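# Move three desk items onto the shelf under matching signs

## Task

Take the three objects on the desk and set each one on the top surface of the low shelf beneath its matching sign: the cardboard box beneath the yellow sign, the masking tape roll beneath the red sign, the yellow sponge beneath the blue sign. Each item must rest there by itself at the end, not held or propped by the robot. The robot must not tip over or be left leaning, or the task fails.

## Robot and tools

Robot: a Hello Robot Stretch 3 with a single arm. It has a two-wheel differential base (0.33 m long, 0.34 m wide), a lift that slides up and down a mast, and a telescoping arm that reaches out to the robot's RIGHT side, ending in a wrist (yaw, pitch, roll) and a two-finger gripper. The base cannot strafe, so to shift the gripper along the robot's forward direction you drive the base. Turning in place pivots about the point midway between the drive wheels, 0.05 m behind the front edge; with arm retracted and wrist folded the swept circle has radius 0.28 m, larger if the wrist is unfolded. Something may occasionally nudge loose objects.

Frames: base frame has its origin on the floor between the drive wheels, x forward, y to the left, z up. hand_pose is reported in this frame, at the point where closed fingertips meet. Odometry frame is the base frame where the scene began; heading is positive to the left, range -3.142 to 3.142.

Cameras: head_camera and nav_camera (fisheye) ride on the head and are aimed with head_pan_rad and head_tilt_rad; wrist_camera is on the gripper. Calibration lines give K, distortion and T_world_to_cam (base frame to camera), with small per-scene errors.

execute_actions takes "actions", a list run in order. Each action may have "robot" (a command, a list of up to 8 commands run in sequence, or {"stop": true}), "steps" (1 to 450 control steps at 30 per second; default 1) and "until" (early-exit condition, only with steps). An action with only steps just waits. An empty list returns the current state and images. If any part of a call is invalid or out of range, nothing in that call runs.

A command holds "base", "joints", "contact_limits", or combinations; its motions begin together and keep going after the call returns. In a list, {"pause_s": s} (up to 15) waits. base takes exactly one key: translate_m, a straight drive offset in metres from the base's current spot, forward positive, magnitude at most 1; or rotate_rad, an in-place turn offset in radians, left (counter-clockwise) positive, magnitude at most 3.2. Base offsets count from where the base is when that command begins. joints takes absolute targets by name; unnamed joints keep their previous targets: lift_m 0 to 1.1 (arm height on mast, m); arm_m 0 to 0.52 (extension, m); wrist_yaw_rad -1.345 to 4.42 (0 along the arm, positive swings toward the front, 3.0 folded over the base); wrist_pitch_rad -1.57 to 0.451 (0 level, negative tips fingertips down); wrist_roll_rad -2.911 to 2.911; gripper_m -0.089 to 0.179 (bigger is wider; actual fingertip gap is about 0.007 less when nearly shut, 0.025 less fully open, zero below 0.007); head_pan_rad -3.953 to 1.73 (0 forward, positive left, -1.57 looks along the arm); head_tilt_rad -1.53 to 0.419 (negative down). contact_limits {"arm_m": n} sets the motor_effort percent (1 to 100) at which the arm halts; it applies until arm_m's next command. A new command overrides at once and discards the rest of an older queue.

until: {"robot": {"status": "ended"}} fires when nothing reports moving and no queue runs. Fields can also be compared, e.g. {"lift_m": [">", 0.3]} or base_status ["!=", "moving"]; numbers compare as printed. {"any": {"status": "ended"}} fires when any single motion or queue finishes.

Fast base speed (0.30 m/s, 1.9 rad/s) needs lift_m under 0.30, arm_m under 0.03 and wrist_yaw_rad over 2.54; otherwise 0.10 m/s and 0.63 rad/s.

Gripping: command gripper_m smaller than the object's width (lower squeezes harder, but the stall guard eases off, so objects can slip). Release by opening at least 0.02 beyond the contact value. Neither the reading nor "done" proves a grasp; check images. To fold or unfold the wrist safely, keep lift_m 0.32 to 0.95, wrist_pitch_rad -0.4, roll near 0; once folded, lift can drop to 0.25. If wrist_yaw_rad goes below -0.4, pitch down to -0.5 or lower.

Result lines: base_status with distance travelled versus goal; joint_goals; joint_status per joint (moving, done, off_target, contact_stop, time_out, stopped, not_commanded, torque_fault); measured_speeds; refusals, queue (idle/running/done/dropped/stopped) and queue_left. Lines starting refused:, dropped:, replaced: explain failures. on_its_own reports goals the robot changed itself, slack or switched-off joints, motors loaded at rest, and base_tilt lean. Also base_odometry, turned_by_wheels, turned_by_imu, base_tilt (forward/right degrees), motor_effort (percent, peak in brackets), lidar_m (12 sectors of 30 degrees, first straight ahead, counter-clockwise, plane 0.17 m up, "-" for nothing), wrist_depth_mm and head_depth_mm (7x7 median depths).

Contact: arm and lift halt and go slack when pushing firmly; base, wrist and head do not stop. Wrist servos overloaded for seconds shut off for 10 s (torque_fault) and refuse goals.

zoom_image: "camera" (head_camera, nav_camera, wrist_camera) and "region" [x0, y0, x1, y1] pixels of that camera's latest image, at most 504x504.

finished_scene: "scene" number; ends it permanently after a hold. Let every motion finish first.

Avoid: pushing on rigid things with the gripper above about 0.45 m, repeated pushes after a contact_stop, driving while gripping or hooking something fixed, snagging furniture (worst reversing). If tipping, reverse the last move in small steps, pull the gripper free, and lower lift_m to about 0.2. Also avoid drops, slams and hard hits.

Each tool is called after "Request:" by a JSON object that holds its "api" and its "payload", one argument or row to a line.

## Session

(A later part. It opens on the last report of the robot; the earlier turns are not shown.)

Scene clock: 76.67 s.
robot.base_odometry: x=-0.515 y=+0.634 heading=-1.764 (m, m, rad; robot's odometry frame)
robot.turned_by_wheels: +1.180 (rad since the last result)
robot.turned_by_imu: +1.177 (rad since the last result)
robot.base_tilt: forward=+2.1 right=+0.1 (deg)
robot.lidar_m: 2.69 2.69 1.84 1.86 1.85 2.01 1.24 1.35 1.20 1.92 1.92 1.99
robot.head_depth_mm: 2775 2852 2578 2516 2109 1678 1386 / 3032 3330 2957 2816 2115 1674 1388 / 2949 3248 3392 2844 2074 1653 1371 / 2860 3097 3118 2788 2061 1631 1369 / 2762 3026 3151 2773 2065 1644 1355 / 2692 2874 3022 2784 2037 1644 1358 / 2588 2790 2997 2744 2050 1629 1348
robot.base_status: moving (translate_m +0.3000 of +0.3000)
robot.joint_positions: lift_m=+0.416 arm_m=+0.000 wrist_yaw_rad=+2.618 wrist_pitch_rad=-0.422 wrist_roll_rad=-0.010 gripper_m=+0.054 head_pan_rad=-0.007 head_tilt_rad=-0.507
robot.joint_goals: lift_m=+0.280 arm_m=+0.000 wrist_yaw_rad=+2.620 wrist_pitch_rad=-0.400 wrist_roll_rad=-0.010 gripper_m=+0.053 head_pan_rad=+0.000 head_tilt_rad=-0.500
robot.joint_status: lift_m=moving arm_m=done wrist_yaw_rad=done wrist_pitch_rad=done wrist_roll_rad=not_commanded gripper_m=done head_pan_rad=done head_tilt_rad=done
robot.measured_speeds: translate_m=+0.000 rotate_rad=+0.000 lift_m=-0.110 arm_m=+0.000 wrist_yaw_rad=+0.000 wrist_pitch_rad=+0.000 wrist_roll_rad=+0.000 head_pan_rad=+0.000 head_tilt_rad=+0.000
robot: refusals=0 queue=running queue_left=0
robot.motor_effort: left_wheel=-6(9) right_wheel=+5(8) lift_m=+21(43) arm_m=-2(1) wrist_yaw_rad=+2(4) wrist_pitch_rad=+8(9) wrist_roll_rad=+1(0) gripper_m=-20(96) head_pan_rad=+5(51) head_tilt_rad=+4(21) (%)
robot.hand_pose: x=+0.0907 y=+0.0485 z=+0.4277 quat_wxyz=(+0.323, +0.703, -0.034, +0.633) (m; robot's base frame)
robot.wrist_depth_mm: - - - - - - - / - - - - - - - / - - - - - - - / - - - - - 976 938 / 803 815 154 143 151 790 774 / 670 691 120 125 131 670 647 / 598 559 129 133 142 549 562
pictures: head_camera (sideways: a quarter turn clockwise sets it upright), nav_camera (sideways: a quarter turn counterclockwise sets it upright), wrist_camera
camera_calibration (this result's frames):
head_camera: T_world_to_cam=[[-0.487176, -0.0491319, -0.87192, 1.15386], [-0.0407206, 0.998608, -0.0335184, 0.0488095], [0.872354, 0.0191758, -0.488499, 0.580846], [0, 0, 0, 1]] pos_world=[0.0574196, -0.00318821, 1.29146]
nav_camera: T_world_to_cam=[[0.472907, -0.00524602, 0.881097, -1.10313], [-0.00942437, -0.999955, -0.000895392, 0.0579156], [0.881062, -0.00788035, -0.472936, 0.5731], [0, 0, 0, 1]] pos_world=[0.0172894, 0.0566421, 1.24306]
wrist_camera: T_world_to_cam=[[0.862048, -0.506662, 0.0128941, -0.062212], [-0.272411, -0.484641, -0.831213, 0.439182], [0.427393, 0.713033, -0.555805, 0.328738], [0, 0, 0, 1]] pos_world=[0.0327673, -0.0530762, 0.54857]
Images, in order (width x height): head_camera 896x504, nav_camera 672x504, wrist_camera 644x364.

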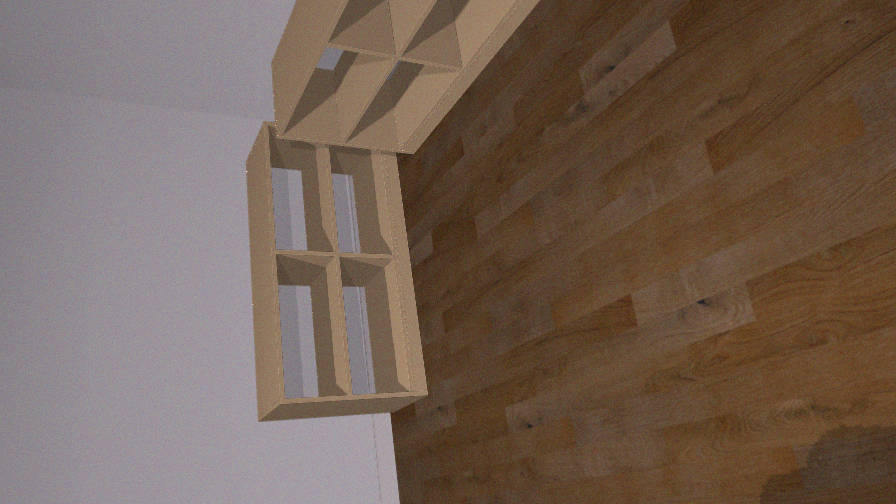

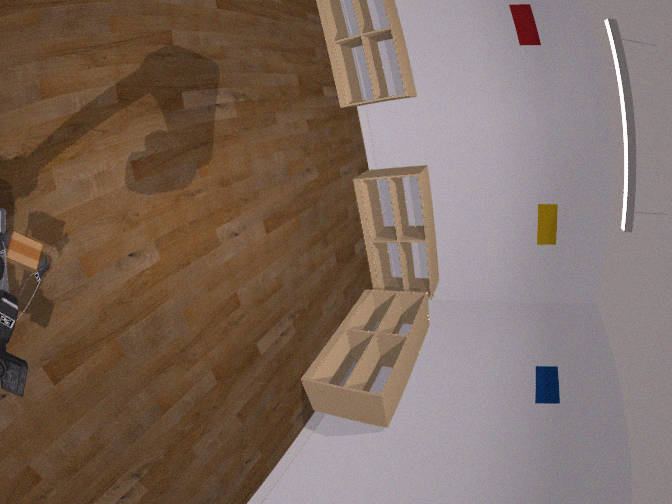

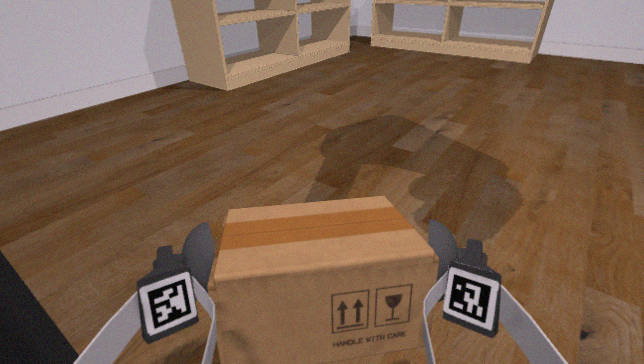

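Request:
{"api": "execute_actions", "payload": {
  "actions": [
    {"steps":30},
    {"robot":[{"base":{"rotate_rad":0.03}},{"base":{"translate_m":1}},{"base":{"translate_m":1}},{"base":{"rotate_rad":1.93},"joints":{"head_pan_rad":-1.57,"head_tilt_rad":-0.7}},{"joints":{"lift_m":0.72}},{"joints":{"wrist_yaw_rad":0}}],"steps":450,"until":{"robot":{"status":"ended"}}},
    {"steps":200,"until":{"robot":{"status":"ended"}}}
  ]
}}

Scene clock: 101.47 s.
robot.base_odometry: x=-0.840 y=-1.340 heading=+0.196 (m, m, rad; robot's odometry frame)
robot.turned_by_wheels: +1.960 (rad since the last result)
robot.turned_by_imu: +1.954 (rad since the last result)
robot.base_tilt: forward=-0.1 right=+1.0 (deg)
robot.lidar_m: 2.12 2.25 3.22 3.12 1.76 1.02 0.82 1.01 0.87 0.82 0.81 1.20
robot.head_depth_mm: 1014 1135 1267 1114 1185 1350 1238 / 1020 1140 1276 1107 1285 1377 1239 / 1021 1144 1269 1096 1276 1341 1235 / 1032 1146 1265 1093 1275 590 - / 1031 1147 1278 1087 1262 1371 1223 / 1031 1147 1299 1411 1335 1374 1215 / 1039 1156 1311 1501 1639 1413 1214
robot.base_status: done (rotate_rad +1.9298 of +1.9300)
robot.joint_positions: lift_m=+0.719 arm_m=+0.000 wrist_yaw_rad=+0.002 wrist_pitch_rad=-0.423 wrist_roll_rad=-0.010 gripper_m=+0.054 head_pan_rad=-1.563 head_tilt_rad=-0.692
robot.joint_goals: lift_m=+0.720 arm_m=+0.000 wrist_yaw_rad=+0.000 wrist_pitch_rad=-0.400 wrist_roll_rad=-0.010 gripper_m=+0.053 head_pan_rad=-1.570 head_tilt_rad=-0.700
robot.joint_status: lift_m=done arm_m=done wrist_yaw_rad=done wrist_pitch_rad=done wrist_roll_rad=not_commanded gripper_m=done head_pan_rad=done head_tilt_rad=done
robot.measured_speeds: translate_m=+0.000 rotate_rad=+0.000 lift_m=+0.000 arm_m=+0.000 wrist_yaw_rad=+0.000 wrist_pitch_rad=+0.000 wrist_roll_rad=+0.000 head_pan_rad=+0.000 head_tilt_rad=+0.000
robot: refusals=0 queue=done queue_left=0
robot.motor_effort: left_wheel=-5(11) right_wheel=+4(12) lift_m=+42(44) arm_m=-3(3) wrist_yaw_rad=-2(5) wrist_pitch_rad=+8(8) wrist_roll_rad=+0(0) gripper_m=-19(21) head_pan_rad=-3(50) head_tilt_rad=-3(22) (%)
robot.hand_pose: x=-0.0210 y=-0.3691 z=+0.7310 quat_wxyz=(+0.695, +0.150, -0.687, -0.147) (m; robot's base frame)
robot.wrist_depth_mm: 814 822 825 845 841 837 854 / 888 894 885 867 844 827 823 / 960 - 627 616 616 615 646 / - - 824 904 893 807 892 / - - 154 143 150 752 780 / - - 120 124 131 936 907 / 883 860 129 133 142 848 875
pictures: head_camera (sideways: a quarter turn clockwise sets it upright), nav_camera (sideways: a quarter turn counterclockwise sets it upright), wrist_camera
camera_calibration (this result's frames):
head_camera: T_world_to_cam=[[-0.0575642, 0.63828, -0.767649, 1.0153], [0.997849, 0.0609379, -0.024158, 0.030281], [0.0313594, -0.767388, -0.640415, 0.783618], [0, 0, 0, 1]] pos_world=[0.00365497, -0.0485489, 1.28196]
nav_camera: T_world_to_cam=[[0.00299457, -0.626745, 0.779219, -0.967434], [-0.999986, -0.00534985, -0.000460029, 0.0633911], [0.00445702, -0.779206, -0.626752, 0.778567], [0, 0, 0, 1]] pos_world=[0.0628171, 0.000668693, 1.24184]
wrist_camera: T_world_to_cam=[[-0.999902, 0.0054422, 0.0128993, -0.0315106], [-0.00768601, 0.556716, -0.830667, 0.848027], [-0.0117019, -0.830685, -0.55662, 0.264337], [0, 0, 0, 1]] pos_world=[-0.0218963, -0.252358, 0.85197]
Images, in order (width x height): head_camera 896x504, nav_camera 672x504, wrist_camera 644x364.

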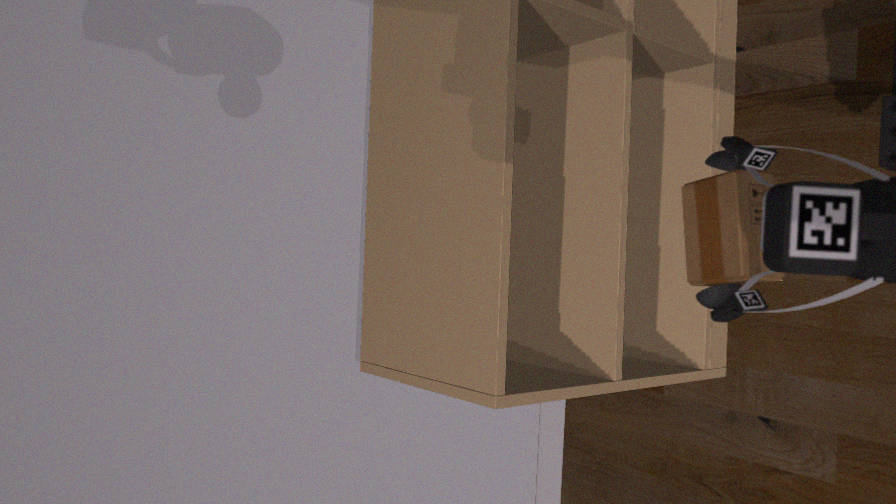

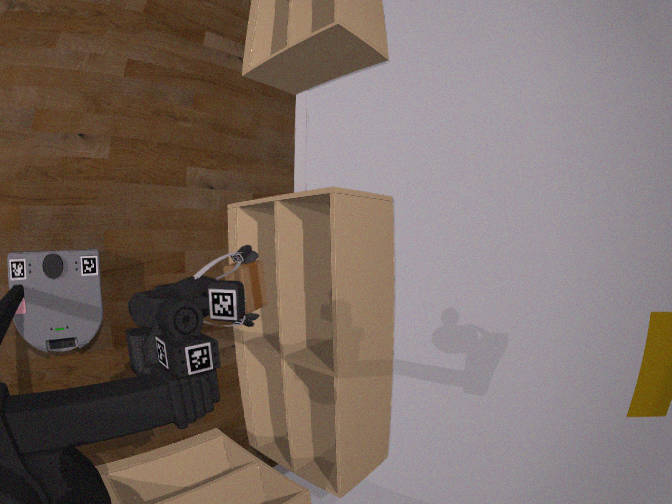

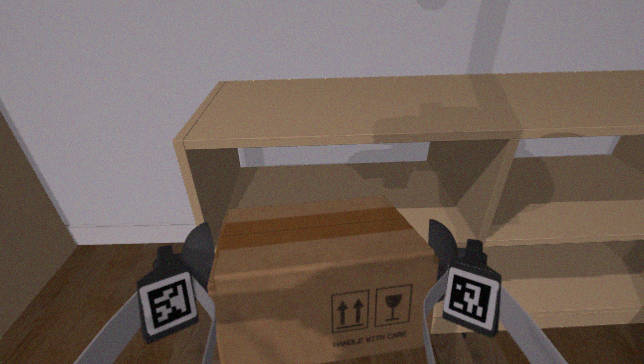

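Request:
{"api": "execute_actions", "payload": {
  "actions": [
    {"robot":[{"base":{"translate_m":-0.15},"joints":{"arm_m":0.52,"wrist_pitch_rad":-0.2,"lift_m":0.62}},{"joints":{"lift_m":0.56}}],"steps":450,"until":{"robot":{"status":"ended"}}}
  ]
}}

Scene clock: 110.17 s.
robot.base_odometry: x=-0.987 y=-1.369 heading=+0.196 (m, m, rad; robot's odometry frame)
robot.turned_by_wheels: +0.000 (rad since the last result)
robot.turned_by_imu: +0.001 (rad since the last result)
robot.base_tilt: forward=+0.0 right=+0.9 (deg)
robot.lidar_m: 2.27 2.39 3.27 2.93 1.55 0.89 0.67 0.90 0.82 0.86 0.85 1.31
robot.head_depth_mm: 1014 1128 1277 1117 1251 1371 1244 / 1019 1138 1277 1104 1206 1371 - / 1028 1144 1272 1177 1243 1374 1236 / 1031 1143 1272 1085 1272 1362 1232 / 1034 1152 1267 1086 1259 1362 1225 / 1032 1152 1281 1079 1261 1351 1221 / 1043 1159 1300 1111 1199 1371 1213
robot.base_status: done (translate_m -0.1500 of -0.1500)
robot.joint_positions: lift_m=+0.561 arm_m=+0.520 wrist_yaw_rad=+0.001 wrist_pitch_rad=-0.148 wrist_roll_rad=+0.001 gripper_m=+0.054 head_pan_rad=-1.563 head_tilt_rad=-0.692
robot.joint_goals: lift_m=+0.561 arm_m=+0.520 wrist_yaw_rad=+0.000 wrist_pitch_rad=-0.200 wrist_roll_rad=+0.001 gripper_m=+0.053 head_pan_rad=-1.570 head_tilt_rad=-0.700
robot.joint_status: lift_m=contact_stop arm_m=done wrist_yaw_rad=done wrist_pitch_rad=done wrist_roll_rad=not_commanded gripper_m=done head_pan_rad=done head_tilt_rad=done
robot.measured_speeds: translate_m=+0.000 rotate_rad=+0.000 lift_m=+0.000 arm_m=+0.000 wrist_yaw_rad=+0.000 wrist_pitch_rad=+0.000 wrist_roll_rad=+0.000 head_pan_rad=+0.000 head_tilt_rad=+0.000
robot: refusals=0 queue=dropped queue_left=0
robot.on_its_own: lift_m is slack since a contact_stop, until your next command for it
robot.motor_effort: left_wheel=-4(10) right_wheel=+4(6) lift_m=+29(43) arm_m=+4(7) wrist_yaw_rad=+1(2) wrist_pitch_rad=-18(20) wrist_roll_rad=-4(4) gripper_m=-21(20) head_pan_rad=-4(4) head_tilt_rad=-4(4) (%)
robot.hand_pose: x=-0.0213 y=-0.9145 z=+0.6380 quat_wxyz=(+0.705, +0.053, -0.705, -0.052) (m; robot's base frame)
robot.wrist_depth_mm: 380 382 384 388 389 390 392 / 401 399 401 404 405 406 409 / 413 416 415 420 423 424 429 / 426 427 432 391 376 367 357 / 272 268 157 144 152 248 242 / 199 207 120 125 131 190 182 / 157 149 127 131 139 143 147
pictures: head_camera (sideways: a quarter turn clockwise sets it upright), nav_camera (sideways: a quarter turn counterclockwise sets it upright), wrist_camera
camera_calibration (this result's frames):
head_camera: T_world_to_cam=[[-0.0575274, 0.638284, -0.767649, 1.0153], [0.997853, 0.0608805, -0.024158, 0.030281], [0.0313152, -0.76739, -0.640415, 0.783619], [0, 0, 0, 1]] pos_world=[0.00365217, -0.0485488, 1.28196]
nav_camera: T_world_to_cam=[[0.00295848, -0.626745, 0.779219, -0.967434], [-0.999986, -0.00529227, -0.000460028, 0.0633911], [0.00441215, -0.779206, -0.626752, 0.778568], [0, 0, 0, 1]] pos_world=[0.0628171, 0.000665442, 1.24184]
wrist_camera: T_world_to_cam=[[-0.999931, 0.0117207, -0.000468689, -0.0133754], [0.00407987, 0.31005, -0.950712, 0.925661], [-0.0109977, -0.950648, -0.310076, -0.507513], [0, 0, 0, 1]] pos_world=[-0.0227326, -0.769311, 0.722662]
Images, in order (width x height): head_camera 896x504, nav_camera 672x504, wrist_camera 644x364.

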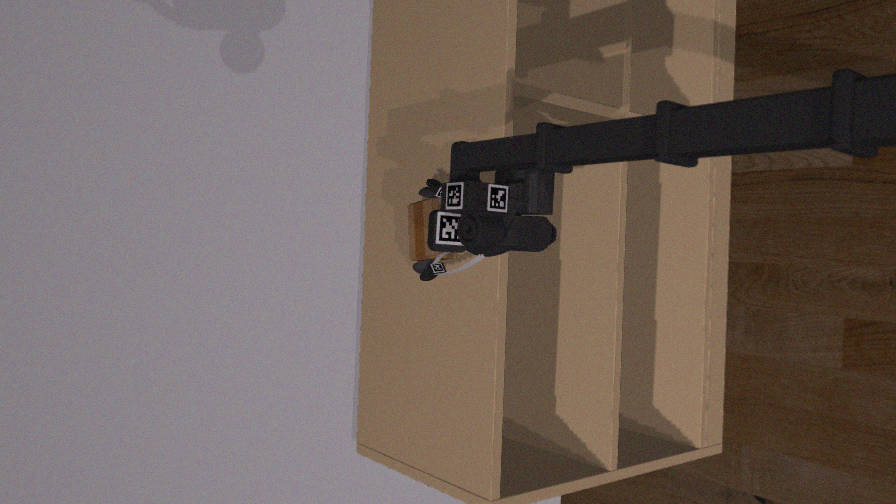

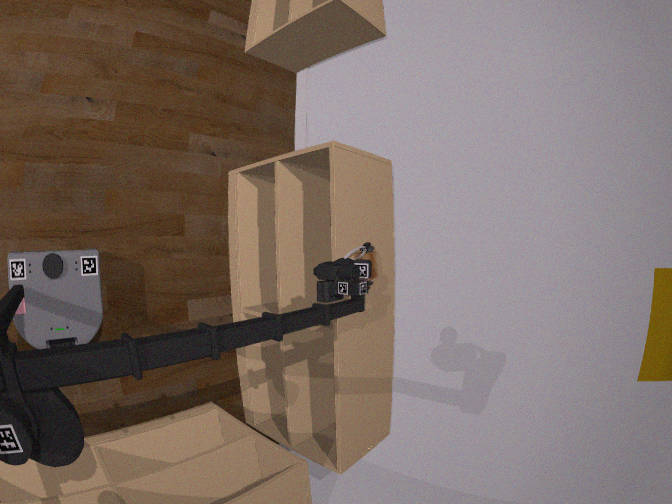

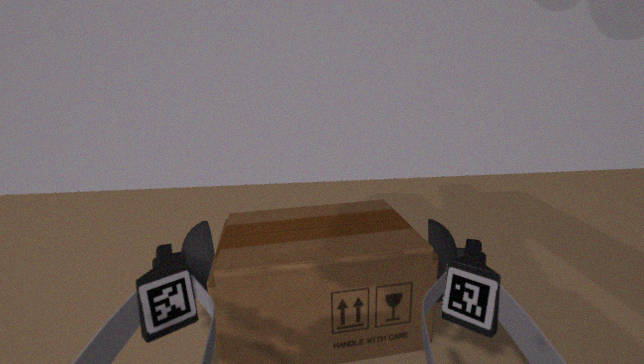

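Request:
{"api": "execute_actions", "payload": {
  "actions": [
    {"robot":[{"joints":{"gripper_m":0.17,"lift_m":0.575}},{"joints":{"arm_m":0,"wrist_pitch_rad":-0.4,"lift_m":0.6}},{"joints":{"wrist_yaw_rad":2.62}},{"joints":{"lift_m":0.28},"base":{"rotate_rad":1.356}},{"base":{"translate_m":1}},{"base":{"translate_m":1}},{"base":{"translate_m":0.374},"joints":{"lift_m":0.85}},{"base":{"rotate_rad":1.785}}],"steps":450,"until":{"robot":{"status":"ended"}}},
    {"steps":450,"until":{"robot":{"status":"ended"}}},
    {"robot":[{"joints":{"wrist_yaw_rad":0,"gripper_m":0.12}},{"joints":{"arm_m":0.25,"lift_m":0.78}}],"steps":300,"until":{"robot":{"status":"ended"}}}
  ]
}}

Scene clock: 151.90 s.
robot.base_odometry: x=-0.942 y=+1.004 heading=-2.946 (m, m, rad; robot's odometry frame)
robot.turned_by_wheels: +3.141 (rad since the last result)
robot.turned_by_imu: +3.133 (rad since the last result)
robot.base_tilt: forward=+0.0 right=+0.9 (deg)
robot.lidar_m: 1.57 1.66 2.10 3.09 2.80 2.25 2.16 1.22 0.97 0.86 0.67 1.65
robot.head_depth_mm: 1079 1201 1223 929 773 - - / 1080 1200 1207 990 - 1373 1235 / 1078 1203 1199 983 - 1369 1232 / 1082 1203 1189 947 723 1388 1231 / 1091 1211 1180 913 740 1383 1227 / 1087 1219 1171 905 738 1357 1222 / 1093 1218 1161 902 731 1342 1218
robot.base_status: done (rotate_rad +1.7848 of +1.7850)
robot.joint_positions: lift_m=+0.780 arm_m=+0.250 wrist_yaw_rad=+0.001 wrist_pitch_rad=-0.415 wrist_roll_rad=-0.005 gripper_m=+0.120 head_pan_rad=-1.563 head_tilt_rad=-0.692
robot.joint_goals: lift_m=+0.780 arm_m=+0.250 wrist_yaw_rad=+0.000 wrist_pitch_rad=-0.400 wrist_roll_rad=-0.005 gripper_m=+0.120 head_pan_rad=-1.570 head_tilt_rad=-0.700
robot.joint_status: lift_m=done arm_m=done wrist_yaw_rad=done wrist_pitch_rad=done wrist_roll_rad=not_commanded gripper_m=done head_pan_rad=done head_tilt_rad=done
robot.measured_speeds: translate_m=+0.000 rotate_rad=+0.000 lift_m=+0.000 arm_m=+0.000 wrist_yaw_rad=+0.000 wrist_pitch_rad=+0.000 wrist_roll_rad=+0.000 head_pan_rad=+0.000 head_tilt_rad=+0.000
robot: refusals=0 queue=done queue_left=0
robot.motor_effort: left_wheel=-4(12) right_wheel=+5(10) lift_m=+20(43) arm_m=+3(5) wrist_yaw_rad=-1(2) wrist_pitch_rad=+6(25) wrist_roll_rad=-2(4) gripper_m=+0(83) head_pan_rad=-3(3) head_tilt_rad=-3(3) (%)
robot.hand_pose: x=-0.0213 y=-0.6194 z=+0.7937 quat_wxyz=(+0.694, +0.147, -0.690, -0.145) (m; robot's base frame)
robot.wrist_depth_mm: 660 661 667 671 687 690 693 / 701 696 696 706 712 672 663 / 498 493 484 473 471 464 456 / 370 367 361 357 356 351 346 / 295 293 288 286 285 284 279 / 244 252 241 239 238 242 234 / 211 201 207 205 204 197 202
pictures: head_camera (sideways: a quarter turn clockwise sets it upright), nav_camera (sideways: a quarter turn counterclockwise sets it upright), wrist_camera
camera_calibration (this result's frames):
head_camera: T_world_to_cam=[[-0.0574843, 0.638287, -0.767649, 1.0153], [0.997857, 0.060813, -0.024158, 0.030281], [0.0312633, -0.767392, -0.640415, 0.783619], [0, 0, 0, 1]] pos_world=[0.00364889, -0.0485486, 1.28196]
nav_camera: T_world_to_cam=[[0.00291612, -0.626745, 0.779219, -0.967434], [-0.999986, -0.00522468, -0.000460029, 0.0633911], [0.00435949, -0.779207, -0.626752, 0.778568], [0, 0, 0, 1]] pos_world=[0.0628172, 0.000661594, 1.24184]
wrist_camera: T_world_to_cam=[[-0.999925, 0.00869945, 0.0086141, -0.0258273], [-0.00240713, 0.550175, -0.835046, 1.03901], [-0.0120037, -0.835004, -0.550113, 0.0835103], [0, 0, 0, 1]] pos_world=[-0.0223219, -0.50168, 0.913782]
Images, in order (width x height): head_camera 896x504, nav_camera 672x504, wrist_camera 644x364.

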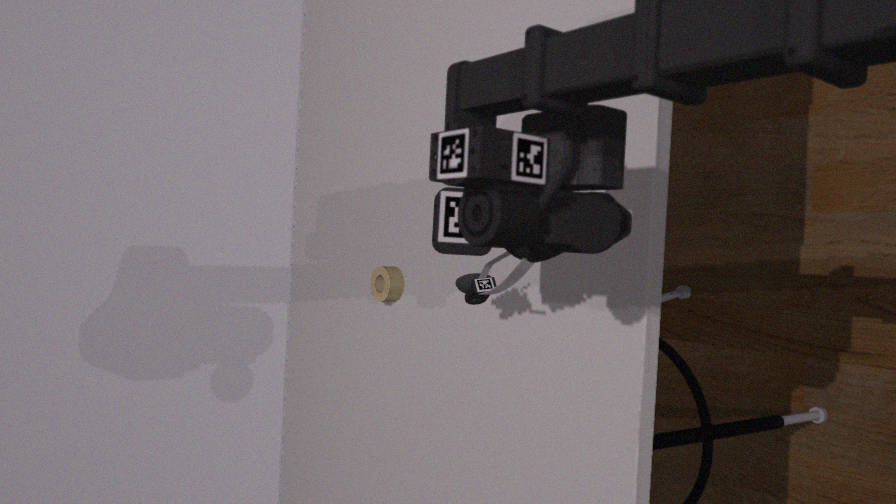

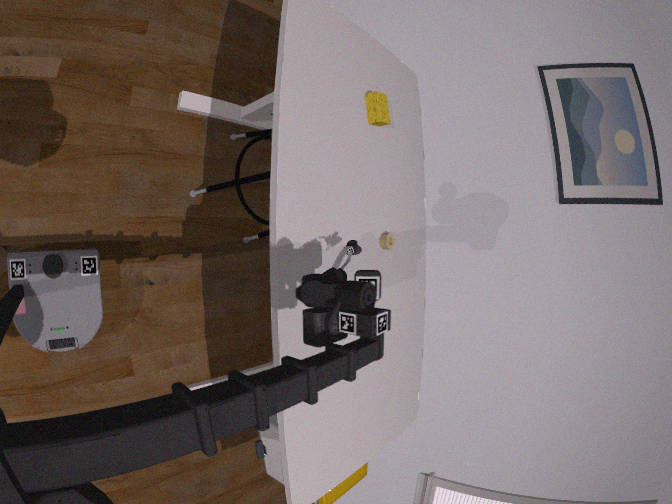

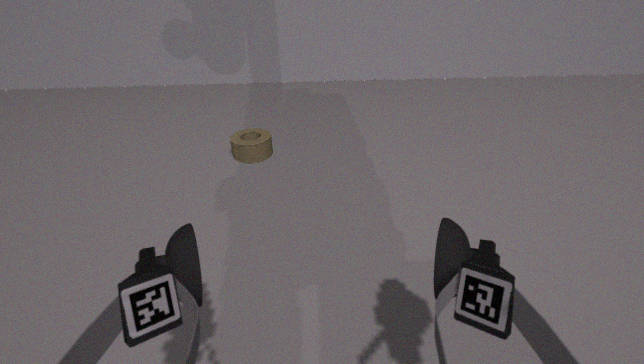

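Request:
{"api": "execute_actions", "payload": {
  "actions": [
    {"robot":[{"base":{"translate_m":0.083},"joints":{"arm_m":0.4,"lift_m":0.73}},{"joints":{"arm_m":0.49}}],"steps":300,"until":{"robot":{"status":"ended"}}}
  ]
}}

Scene clock: 165.60 s.
robot.base_odometry: x=-1.023 y=+0.988 heading=-2.946 (m, m, rad; robot's odometry frame)
robot.turned_by_wheels: +0.000 (rad since the last result)
robot.turned_by_imu: +0.001 (rad since the last result)
robot.base_tilt: forward=-0.1 right=+0.9 (deg)
robot.lidar_m: 1.49 1.58 2.05 3.17 2.86 2.34 2.24 1.26 1.02 0.86 0.64 1.56
robot.head_depth_mm: 1078 1196 1213 928 764 1397 - / 1073 1203 1257 958 - 1374 1212 / 1082 1203 1251 864 745 1374 1232 / 1080 1209 1190 882 742 1391 1230 / 1086 1208 1180 907 739 1360 1228 / 1087 1213 1171 901 737 1320 1209 / 1089 1216 1164 899 732 1354 1213
robot.base_status: done (translate_m +0.0830 of +0.0830)
robot.joint_positions: lift_m=+0.730 arm_m=+0.490 wrist_yaw_rad=+0.001 wrist_pitch_rad=-0.415 wrist_roll_rad=-0.005 gripper_m=+0.120 head_pan_rad=-1.563 head_tilt_rad=-0.692
robot.joint_goals: lift_m=+0.730 arm_m=+0.490 wrist_yaw_rad=+0.000 wrist_pitch_rad=-0.400 wrist_roll_rad=-0.005 gripper_m=+0.120 head_pan_rad=-1.570 head_tilt_rad=-0.700
robot.joint_status: lift_m=done arm_m=done wrist_yaw_rad=done wrist_pitch_rad=done wrist_roll_rad=not_commanded gripper_m=done head_pan_rad=done head_tilt_rad=done
robot.measured_speeds: translate_m=+0.000 rotate_rad=+0.000 lift_m=+0.000 arm_m=+0.000 wrist_yaw_rad=+0.000 wrist_pitch_rad=+0.000 wrist_roll_rad=+0.000 head_pan_rad=+0.000 head_tilt_rad=+0.000
robot: refusals=0 queue=done queue_left=0
robot.motor_effort: left_wheel=-4(6) right_wheel=+4(8) lift_m=+20(20) arm_m=+3(1) wrist_yaw_rad=+0(0) wrist_pitch_rad=+5(5) wrist_roll_rad=-2(2) gripper_m=-1(1) head_pan_rad=-4(3) head_tilt_rad=-4(4) (%)
robot.hand_pose: x=-0.0213 y=-0.8594 z=+0.7437 quat_wxyz=(+0.694, +0.147, -0.690, -0.145) (m; robot's base frame)
robot.wrist_depth_mm: 453 454 463 464 469 475 476 / 479 486 489 496 500 501 504 / 367 359 354 352 343 342 338 / 272 270 267 264 261 258 256 / 218 216 214 182 210 209 206 / 180 186 177 167 176 179 172 / 159 149 153 151 151 146 148
pictures: head_camera (sideways: a quarter turn clockwise sets it upright), nav_camera (sideways: a quarter turn counterclockwise sets it upright), wrist_camera
camera_calibration (this result's frames):
head_camera: T_world_to_cam=[[-0.0574793, 0.638288, -0.767649, 1.01529], [0.997857, 0.0608053, -0.024158, 0.030281], [0.0312574, -0.767392, -0.640415, 0.783619], [0, 0, 0, 1]] pos_world=[0.00364851, -0.0485486, 1.28196]
nav_camera: T_world_to_cam=[[0.00291127, -0.626746, 0.779219, -0.967434], [-0.999986, -0.00521693, -0.000460028, 0.0633911], [0.00435345, -0.779207, -0.626752, 0.778568], [0, 0, 0, 1]] pos_world=[0.0628172, 0.000661172, 1.24184]
wrist_camera: T_world_to_cam=[[-0.999925, 0.00876131, 0.00861409, -0.0232694], [-0.00237309, 0.550175, -0.835046, 1.12929], [-0.0120554, -0.835003, -0.550113, -0.144399], [0, 0, 0, 1]] pos_world=[-0.0223285, -0.741677, 0.863773]
Images, in order (width x height): head_camera 896x504, nav_camera 672x504, wrist_camera 644x364.

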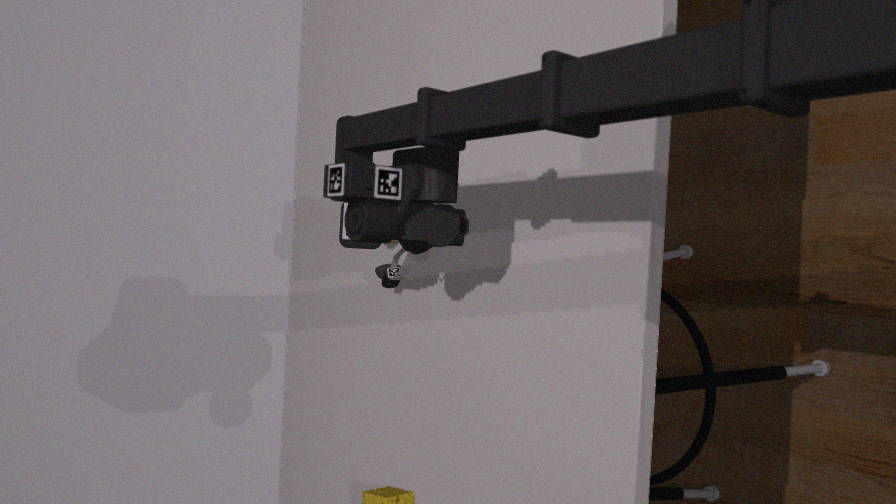

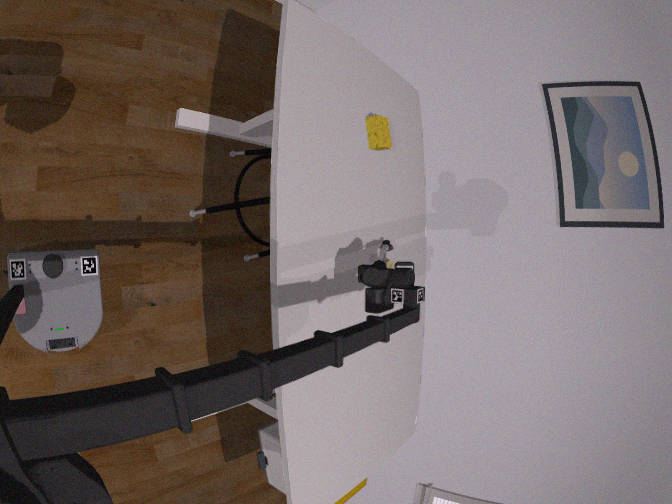

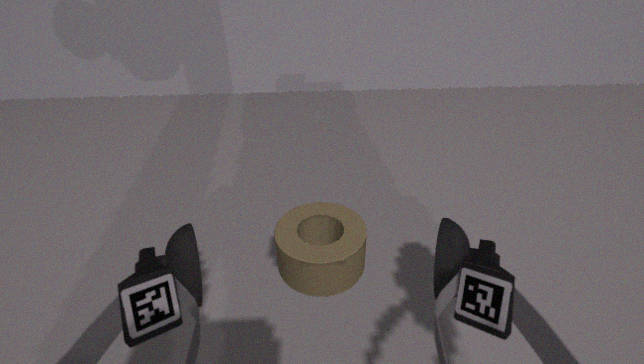

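Request:
{"api": "execute_actions", "payload": {
  "actions": [
    {"robot":[{"joints":{"lift_m":0.722,"arm_m":0.512}},{"joints":{"gripper_m":0.01}},{"joints":{"lift_m":0.8}},{"joints":{"arm_m":0}},{"joints":{"wrist_yaw_rad":2.62}},{"joints":{"lift_m":0.28},"base":{"rotate_rad":1.963}}],"steps":450,"until":{"robot":{"status":"ended"}}}
  ]
}}

Request:
{"api": "execute_actions", "payload": {
  "actions": [
    {"robot":[{"base":{"translate_m":1}},{"base":{"translate_m":1}},{"base":{"translate_m":0.64}},{"base":{"rotate_rad":1.178}},{"joints":{"lift_m":0.68}},{"joints":{"wrist_yaw_rad":0}}],"steps":450,"until":{"robot":{"status":"ended"}}},
    {"steps":300,"until":{"robot":{"status":"ended"}}}
  ]
}}

Scene clock: 186.03 s.
robot.base_odometry: x=-1.023 y=+0.988 heading=-0.984 (m, m, rad; robot's odometry frame)
robot.turned_by_wheels: +1.963 (rad since the last result)
robot.turned_by_imu: +1.957 (rad since the last result)
robot.base_tilt: forward=+0.0 right=+0.9 (deg)
robot.lidar_m: 3.16 2.43 2.24 1.45 1.33 0.86 0.64 1.57 1.50 1.53 1.89 3.11
robot.head_depth_mm: 1285 1408 1538 1730 1724 1435 1238 / 1332 1473 1630 1834 1716 1436 1239 / 1385 1534 1713 1913 1706 1429 1229 / 1438 1605 1793 1961 1692 1426 1229 / 1499 1672 1888 2041 1692 1416 1229 / 1556 1765 1977 2078 1678 1411 1224 / 1636 1837 2104 2052 1678 1407 1216
robot.base_status: done (rotate_rad +1.9628 of +1.9630)
robot.joint_positions: lift_m=+0.368 arm_m=+0.000 wrist_yaw_rad=+2.618 wrist_pitch_rad=-0.416 wrist_roll_rad=-0.006 gripper_m=+0.011 head_pan_rad=-1.563 head_tilt_rad=-0.692
robot.joint_goals: lift_m=+0.280 arm_m=+0.000 wrist_yaw_rad=+2.620 wrist_pitch_rad=-0.400 wrist_roll_rad=-0.006 gripper_m=+0.010 head_pan_rad=-1.570 head_tilt_rad=-0.700
robot.joint_status: lift_m=moving arm_m=done wrist_yaw_rad=done wrist_pitch_rad=done wrist_roll_rad=not_commanded gripper_m=done head_pan_rad=done head_tilt_rad=done
robot.measured_speeds: translate_m=+0.000 rotate_rad=+0.000 lift_m=-0.110 arm_m=+0.000 wrist_yaw_rad=+0.000 wrist_pitch_rad=+0.000 wrist_roll_rad=+0.000 head_pan_rad=+0.000 head_tilt_rad=+0.000
robot: refusals=0 queue=running queue_left=0
robot.motor_effort: left_wheel=-4(9) right_wheel=+4(8) lift_m=+19(42) arm_m=-3(7) wrist_yaw_rad=+1(1) wrist_pitch_rad=+5(6) wrist_roll_rad=-1(2) gripper_m=-15(90) head_pan_rad=-4(4) head_tilt_rad=-3(3) (%)
robot.hand_pose: x=+0.0911 y=+0.0491 z=+0.3814 quat_wxyz=(+0.321, +0.704, -0.037, +0.633) (m; robot's base frame)
robot.wrist_depth_mm: - - - - - - - / - - - - - - - / - - - - - - - / 943 928 924 897 905 904 887 / 732 743 757 171 750 721 712 / 631 614 583 141 - 600 598 / 556 531 513 505 510 520 515
pictures: head_camera (sideways: a quarter turn clockwise sets it upright), nav_camera (sideways: a quarter turn counterclockwise sets it upright), wrist_camera
camera_calibration (this result's frames):
head_camera: T_world_to_cam=[[-0.0574707, 0.638289, -0.767649, 1.01529], [0.997858, 0.0607919, -0.024158, 0.030281], [0.031247, -0.767393, -0.640415, 0.783619], [0, 0, 0, 1]] pos_world=[0.00364786, -0.0485486, 1.28196]
nav_camera: T_world_to_cam=[[0.00290282, -0.626745, 0.779219, -0.967434], [-0.999986, -0.00520346, -0.000460029, 0.0633911], [0.00434295, -0.779207, -0.626752, 0.778568], [0, 0, 0, 1]] pos_world=[0.0628172, 0.00066039, 1.24184]
wrist_camera: T_world_to_cam=[[0.861234, -0.508115, 0.00977968, -0.0603304], [-0.272896, -0.478609, -0.834543, 0.402132], [0.428725, 0.716067, -0.550856, 0.300221], [0, 0, 0, 1]] pos_world=[0.0329863, -0.0531697, 0.501565]
Images, in order (width x height): head_camera 896x504, nav_camera 672x504, wrist_camera 644x364.

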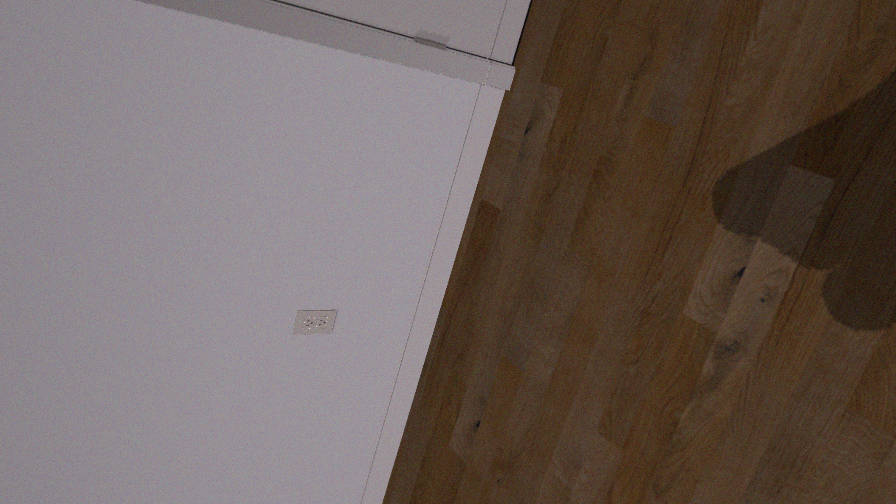

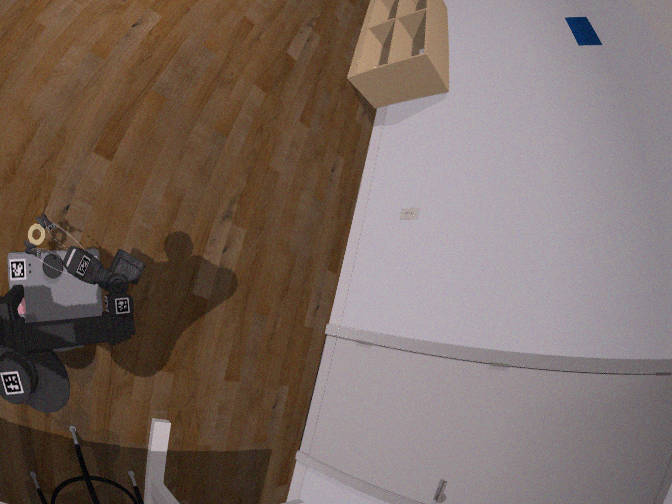

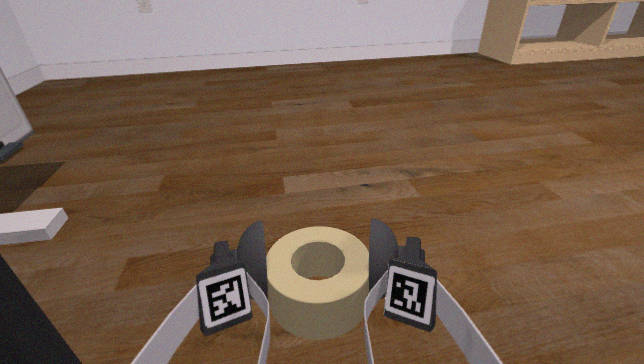

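Scene clock: 208.87 s.
robot.base_odometry: x=+0.439 y=-1.209 heading=+0.194 (m, m, rad; robot's odometry frame)
robot.turned_by_wheels: +1.178 (rad since the last result)
robot.turned_by_imu: +1.176 (rad since the last result)
robot.base_tilt: forward=+0.0 right=+0.8 (deg)
robot.lidar_m: 1.10 0.92 1.23 3.25 3.46 2.20 2.06 1.20 0.75 1.04 0.70 0.93
robot.head_depth_mm: 900 1005 1134 1191 984 1345 1242 / 901 1004 1129 1107 1156 1253 1231 / 900 1002 1133 1099 1154 1129 1237 / 901 1002 1133 1094 1148 1090 1206 / 903 1004 1132 1089 1144 1246 1229 / 904 1005 1139 1081 1071 1217 1220 / 908 1005 1136 1075 969 1267 1217
robot.base_status: done (rotate_rad +1.1778 of +1.1780)
robot.joint_positions: lift_m=+0.680 arm_m=+0.000 wrist_yaw_rad=+0.002 wrist_pitch_rad=-0.418 wrist_roll_rad=-0.006 gripper_m=+0.011 head_pan_rad=-1.563 head_tilt_rad=-0.692
robot.joint_goals: lift_m=+0.680 arm_m=+0.000 wrist_yaw_rad=+0.000 wrist_pitch_rad=-0.400 wrist_roll_rad=-0.006 gripper_m=+0.010 head_pan_rad=-1.570 head_tilt_rad=-0.700
robot.joint_status: lift_m=done arm_m=done wrist_yaw_rad=done wrist_pitch_rad=done wrist_roll_rad=not_commanded gripper_m=done head_pan_rad=done head_tilt_rad=done
robot.measured_speeds: translate_m=+0.000 rotate_rad=+0.000 lift_m=+0.000 arm_m=+0.000 wrist_yaw_rad=+0.000 wrist_pitch_rad=+0.000 wrist_roll_rad=+0.000 head_pan_rad=+0.000 head_tilt_rad=+0.000
robot: refusals=0 queue=done queue_left=0
robot.motor_effort: left_wheel=-4(12) right_wheel=+4(12) lift_m=+42(43) arm_m=-3(3) wrist_yaw_rad=-1(3) wrist_pitch_rad=+6(7) wrist_roll_rad=-1(1) gripper_m=-16(16) head_pan_rad=-4(3) head_tilt_rad=-4(4) (%)
robot.hand_pose: x=-0.0210 y=-0.3698 z=+0.6922 quat_wxyz=(+0.694, +0.148, -0.689, -0.146) (m; robot's base frame)
robot.wrist_depth_mm: 693 700 708 722 728 725 739 / 730 727 741 735 724 781 809 / 517 507 502 493 493 519 875 / 833 541 813 852 800 593 - / 696 643 709 170 713 - - / 606 594 588 141 - 926 968 / 766 775 727 722 736 840 828
pictures: head_camera (sideways: a quarter turn clockwise sets it upright), nav_camera (sideways: a quarter turn counterclockwise sets it upright), wrist_camera
camera_calibration (this result's frames):
head_camera: T_world_to_cam=[[-0.0573883, 0.638387, -0.767574, 1.0152], [0.997866, 0.0606648, -0.0241517, 0.0302728], [0.0311466, -0.767322, -0.640506, 0.783737], [0, 0, 0, 1]] pos_world=[0.00364152, -0.0485459, 1.28196]
nav_camera: T_world_to_cam=[[0.00282192, -0.626838, 0.779145, -0.967337], [-0.999987, -0.00507323, -0.000459744, 0.0633907], [0.00424097, -0.779133, -0.626844, 0.778688], [0, 0, 0, 1]] pos_world=[0.0628172, 0.000660087, 1.24184]
wrist_camera: T_world_to_cam=[[-0.999928, 0.00687829, 0.00978977, -0.0283229], [-0.00436495, 0.552118, -0.833755, 0.816749], [-0.0111399, -0.833738, -0.552048, 0.237914], [0, 0, 0, 1]] pos_world=[-0.0221054, -0.252389, 0.812586]
Images, in order (width x height): head_camera 896x504, nav_camera 672x504, wrist_camera 644x364.

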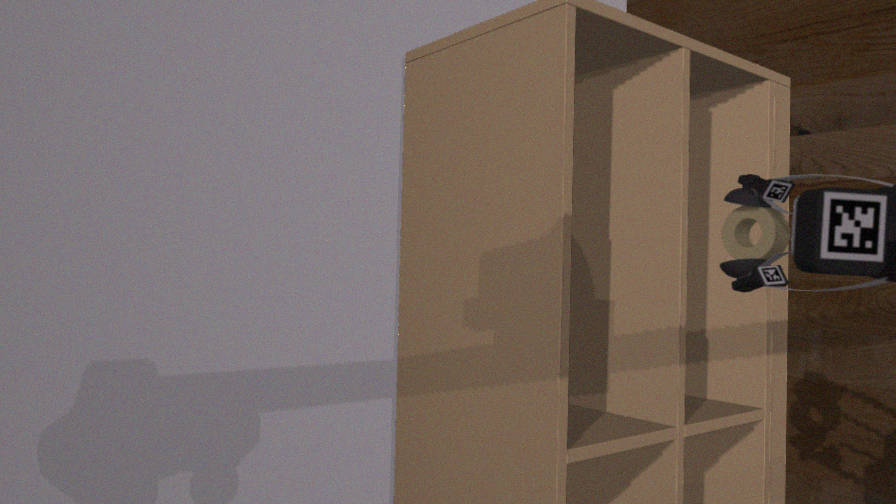

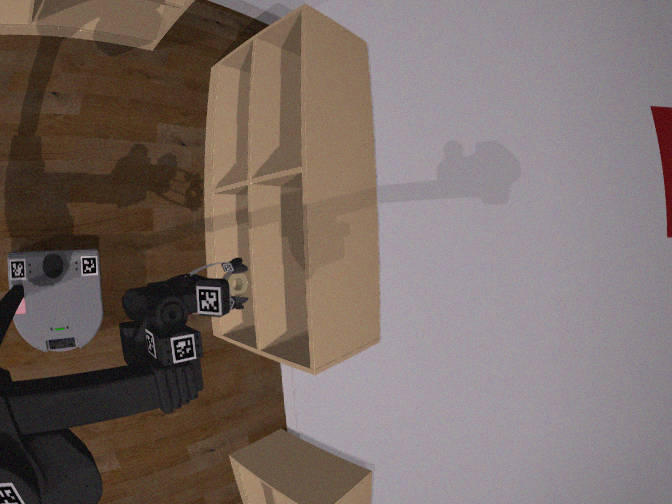

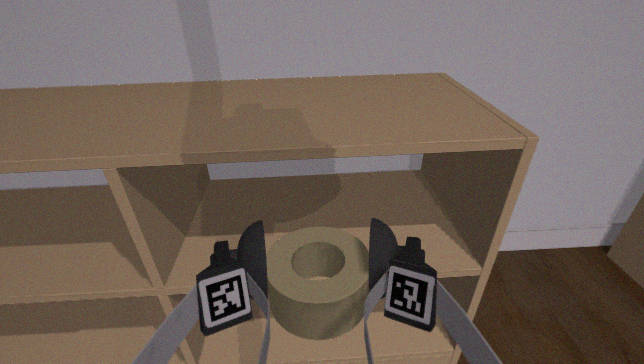

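Request:
{"api": "execute_actions", "payload": {
  "actions": [
    {"robot":[{"base":{"translate_m":0.15},"joints":{"arm_m":0.44}},{"joints":{"lift_m":0.612}}],"steps":450,"until":{"robot":{"status":"ended"}}}
  ]
}}

Scene clock: 216.83 s.
robot.base_odometry: x=+0.586 y=-1.181 heading=+0.194 (m, m, rad; robot's odometry frame)
robot.turned_by_wheels: +0.000 (rad since the last result)
robot.turned_by_imu: +0.001 (rad since the last result)
robot.base_tilt: forward=+0.0 right=+0.9 (deg)
robot.lidar_m: 1.11 0.77 1.13 3.25 3.79 2.34 2.22 1.33 0.83 0.66 1.00 0.79
robot.head_depth_mm: 895 996 1121 1107 983 1269 1247 / 898 1001 1125 1103 975 - - / 903 1002 1126 1135 1181 1254 1235 / 901 1004 1132 1135 1176 1246 1228 / 902 1003 1135 1081 963 1184 1227 / 900 1004 1137 1083 1135 1241 1217 / 900 1006 1132 1072 1135 1239 1214
robot.base_status: done (translate_m +0.1500 of +0.1500)
robot.joint_positions: lift_m=+0.613 arm_m=+0.440 wrist_yaw_rad=+0.001 wrist_pitch_rad=-0.402 wrist_roll_rad=-0.006 gripper_m=+0.011 head_pan_rad=-1.563 head_tilt_rad=-0.692
robot.joint_goals: lift_m=+0.612 arm_m=+0.440 wrist_yaw_rad=+0.000 wrist_pitch_rad=-0.400 wrist_roll_rad=-0.006 gripper_m=+0.010 head_pan_rad=-1.570 head_tilt_rad=-0.700
robot.joint_status: lift_m=done arm_m=done wrist_yaw_rad=done wrist_pitch_rad=done wrist_roll_rad=not_commanded gripper_m=done head_pan_rad=done head_tilt_rad=done
robot.measured_speeds: translate_m=+0.000 rotate_rad=+0.000 lift_m=+0.000 arm_m=+0.000 wrist_yaw_rad=+0.000 wrist_pitch_rad=+0.000 wrist_roll_rad=+0.000 head_pan_rad=+0.000 head_tilt_rad=+0.000
robot: refusals=0 queue=done queue_left=0
robot.motor_effort: left_wheel=-5(7) right_wheel=+5(8) lift_m=+16(39) arm_m=+2(0) wrist_yaw_rad=+0(1) wrist_pitch_rad=+1(6) wrist_roll_rad=-1(1) gripper_m=-15(14) head_pan_rad=-4(4) head_tilt_rad=-3(4) (%)
robot.hand_pose: x=-0.0214 y=-0.8110 z=+0.6288 quat_wxyz=(+0.695, +0.142, -0.690, -0.141) (m; robot's base frame)
robot.wrist_depth_mm: 314 319 321 326 330 335 340 / 339 342 346 356 358 364 366 / 359 359 367 350 346 340 336 / 268 266 263 260 258 254 253 / 212 211 218 170 213 204 202 / 175 175 162 140 - 170 168 / 150 149 144 143 142 145 144
pictures: head_camera (sideways: a quarter turn clockwise sets it upright), nav_camera (sideways: a quarter turn counterclockwise sets it upright), wrist_camera
camera_calibration (this result's frames):
head_camera: T_world_to_cam=[[-0.0573884, 0.638387, -0.767573, 1.0152], [0.997866, 0.0606649, -0.0241517, 0.0302727], [0.0311466, -0.767321, -0.640506, 0.783737], [0, 0, 0, 1]] pos_world=[0.00364153, -0.0485459, 1.28196]
nav_camera: T_world_to_cam=[[0.002822, -0.626838, 0.779145, -0.967337], [-0.999987, -0.00507335, -0.000459743, 0.0633907], [0.00424106, -0.779133, -0.626844, 0.778688], [0, 0, 0, 1]] pos_world=[0.0628172, 0.000660115, 1.24184]
wrist_camera: T_world_to_cam=[[-0.999914, 0.00885871, 0.00964806, -0.023382], [-0.00334928, 0.53918, -0.842184, 1.00231], [-0.0126627, -0.842144, -0.539104, -0.179923], [0, 0, 0, 1]] pos_world=[-0.0223012, -0.691743, 0.747361]
Images, in order (width x height): head_camera 896x504, nav_camera 672x504, wrist_camera 644x364.

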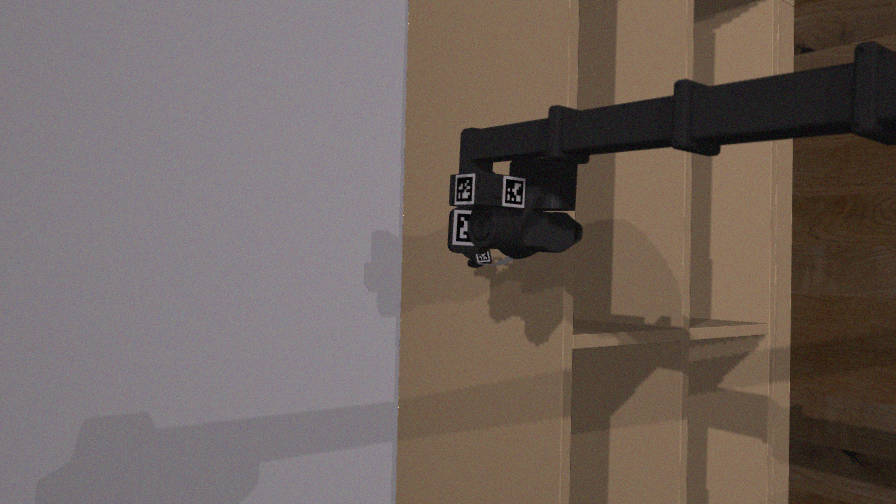

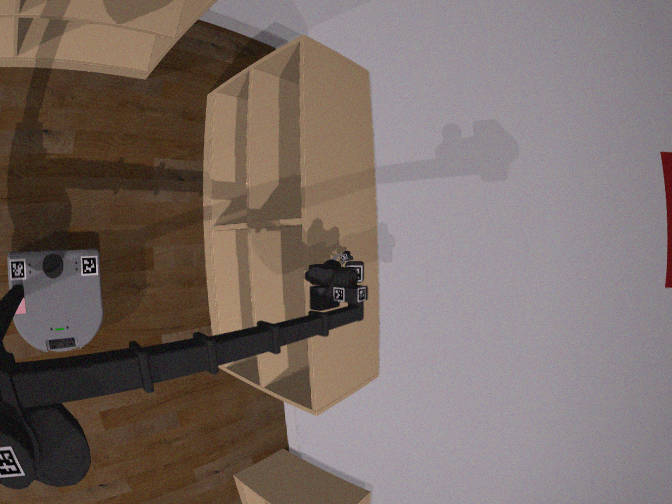

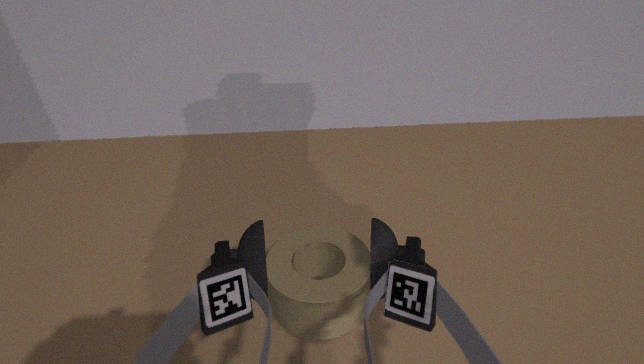

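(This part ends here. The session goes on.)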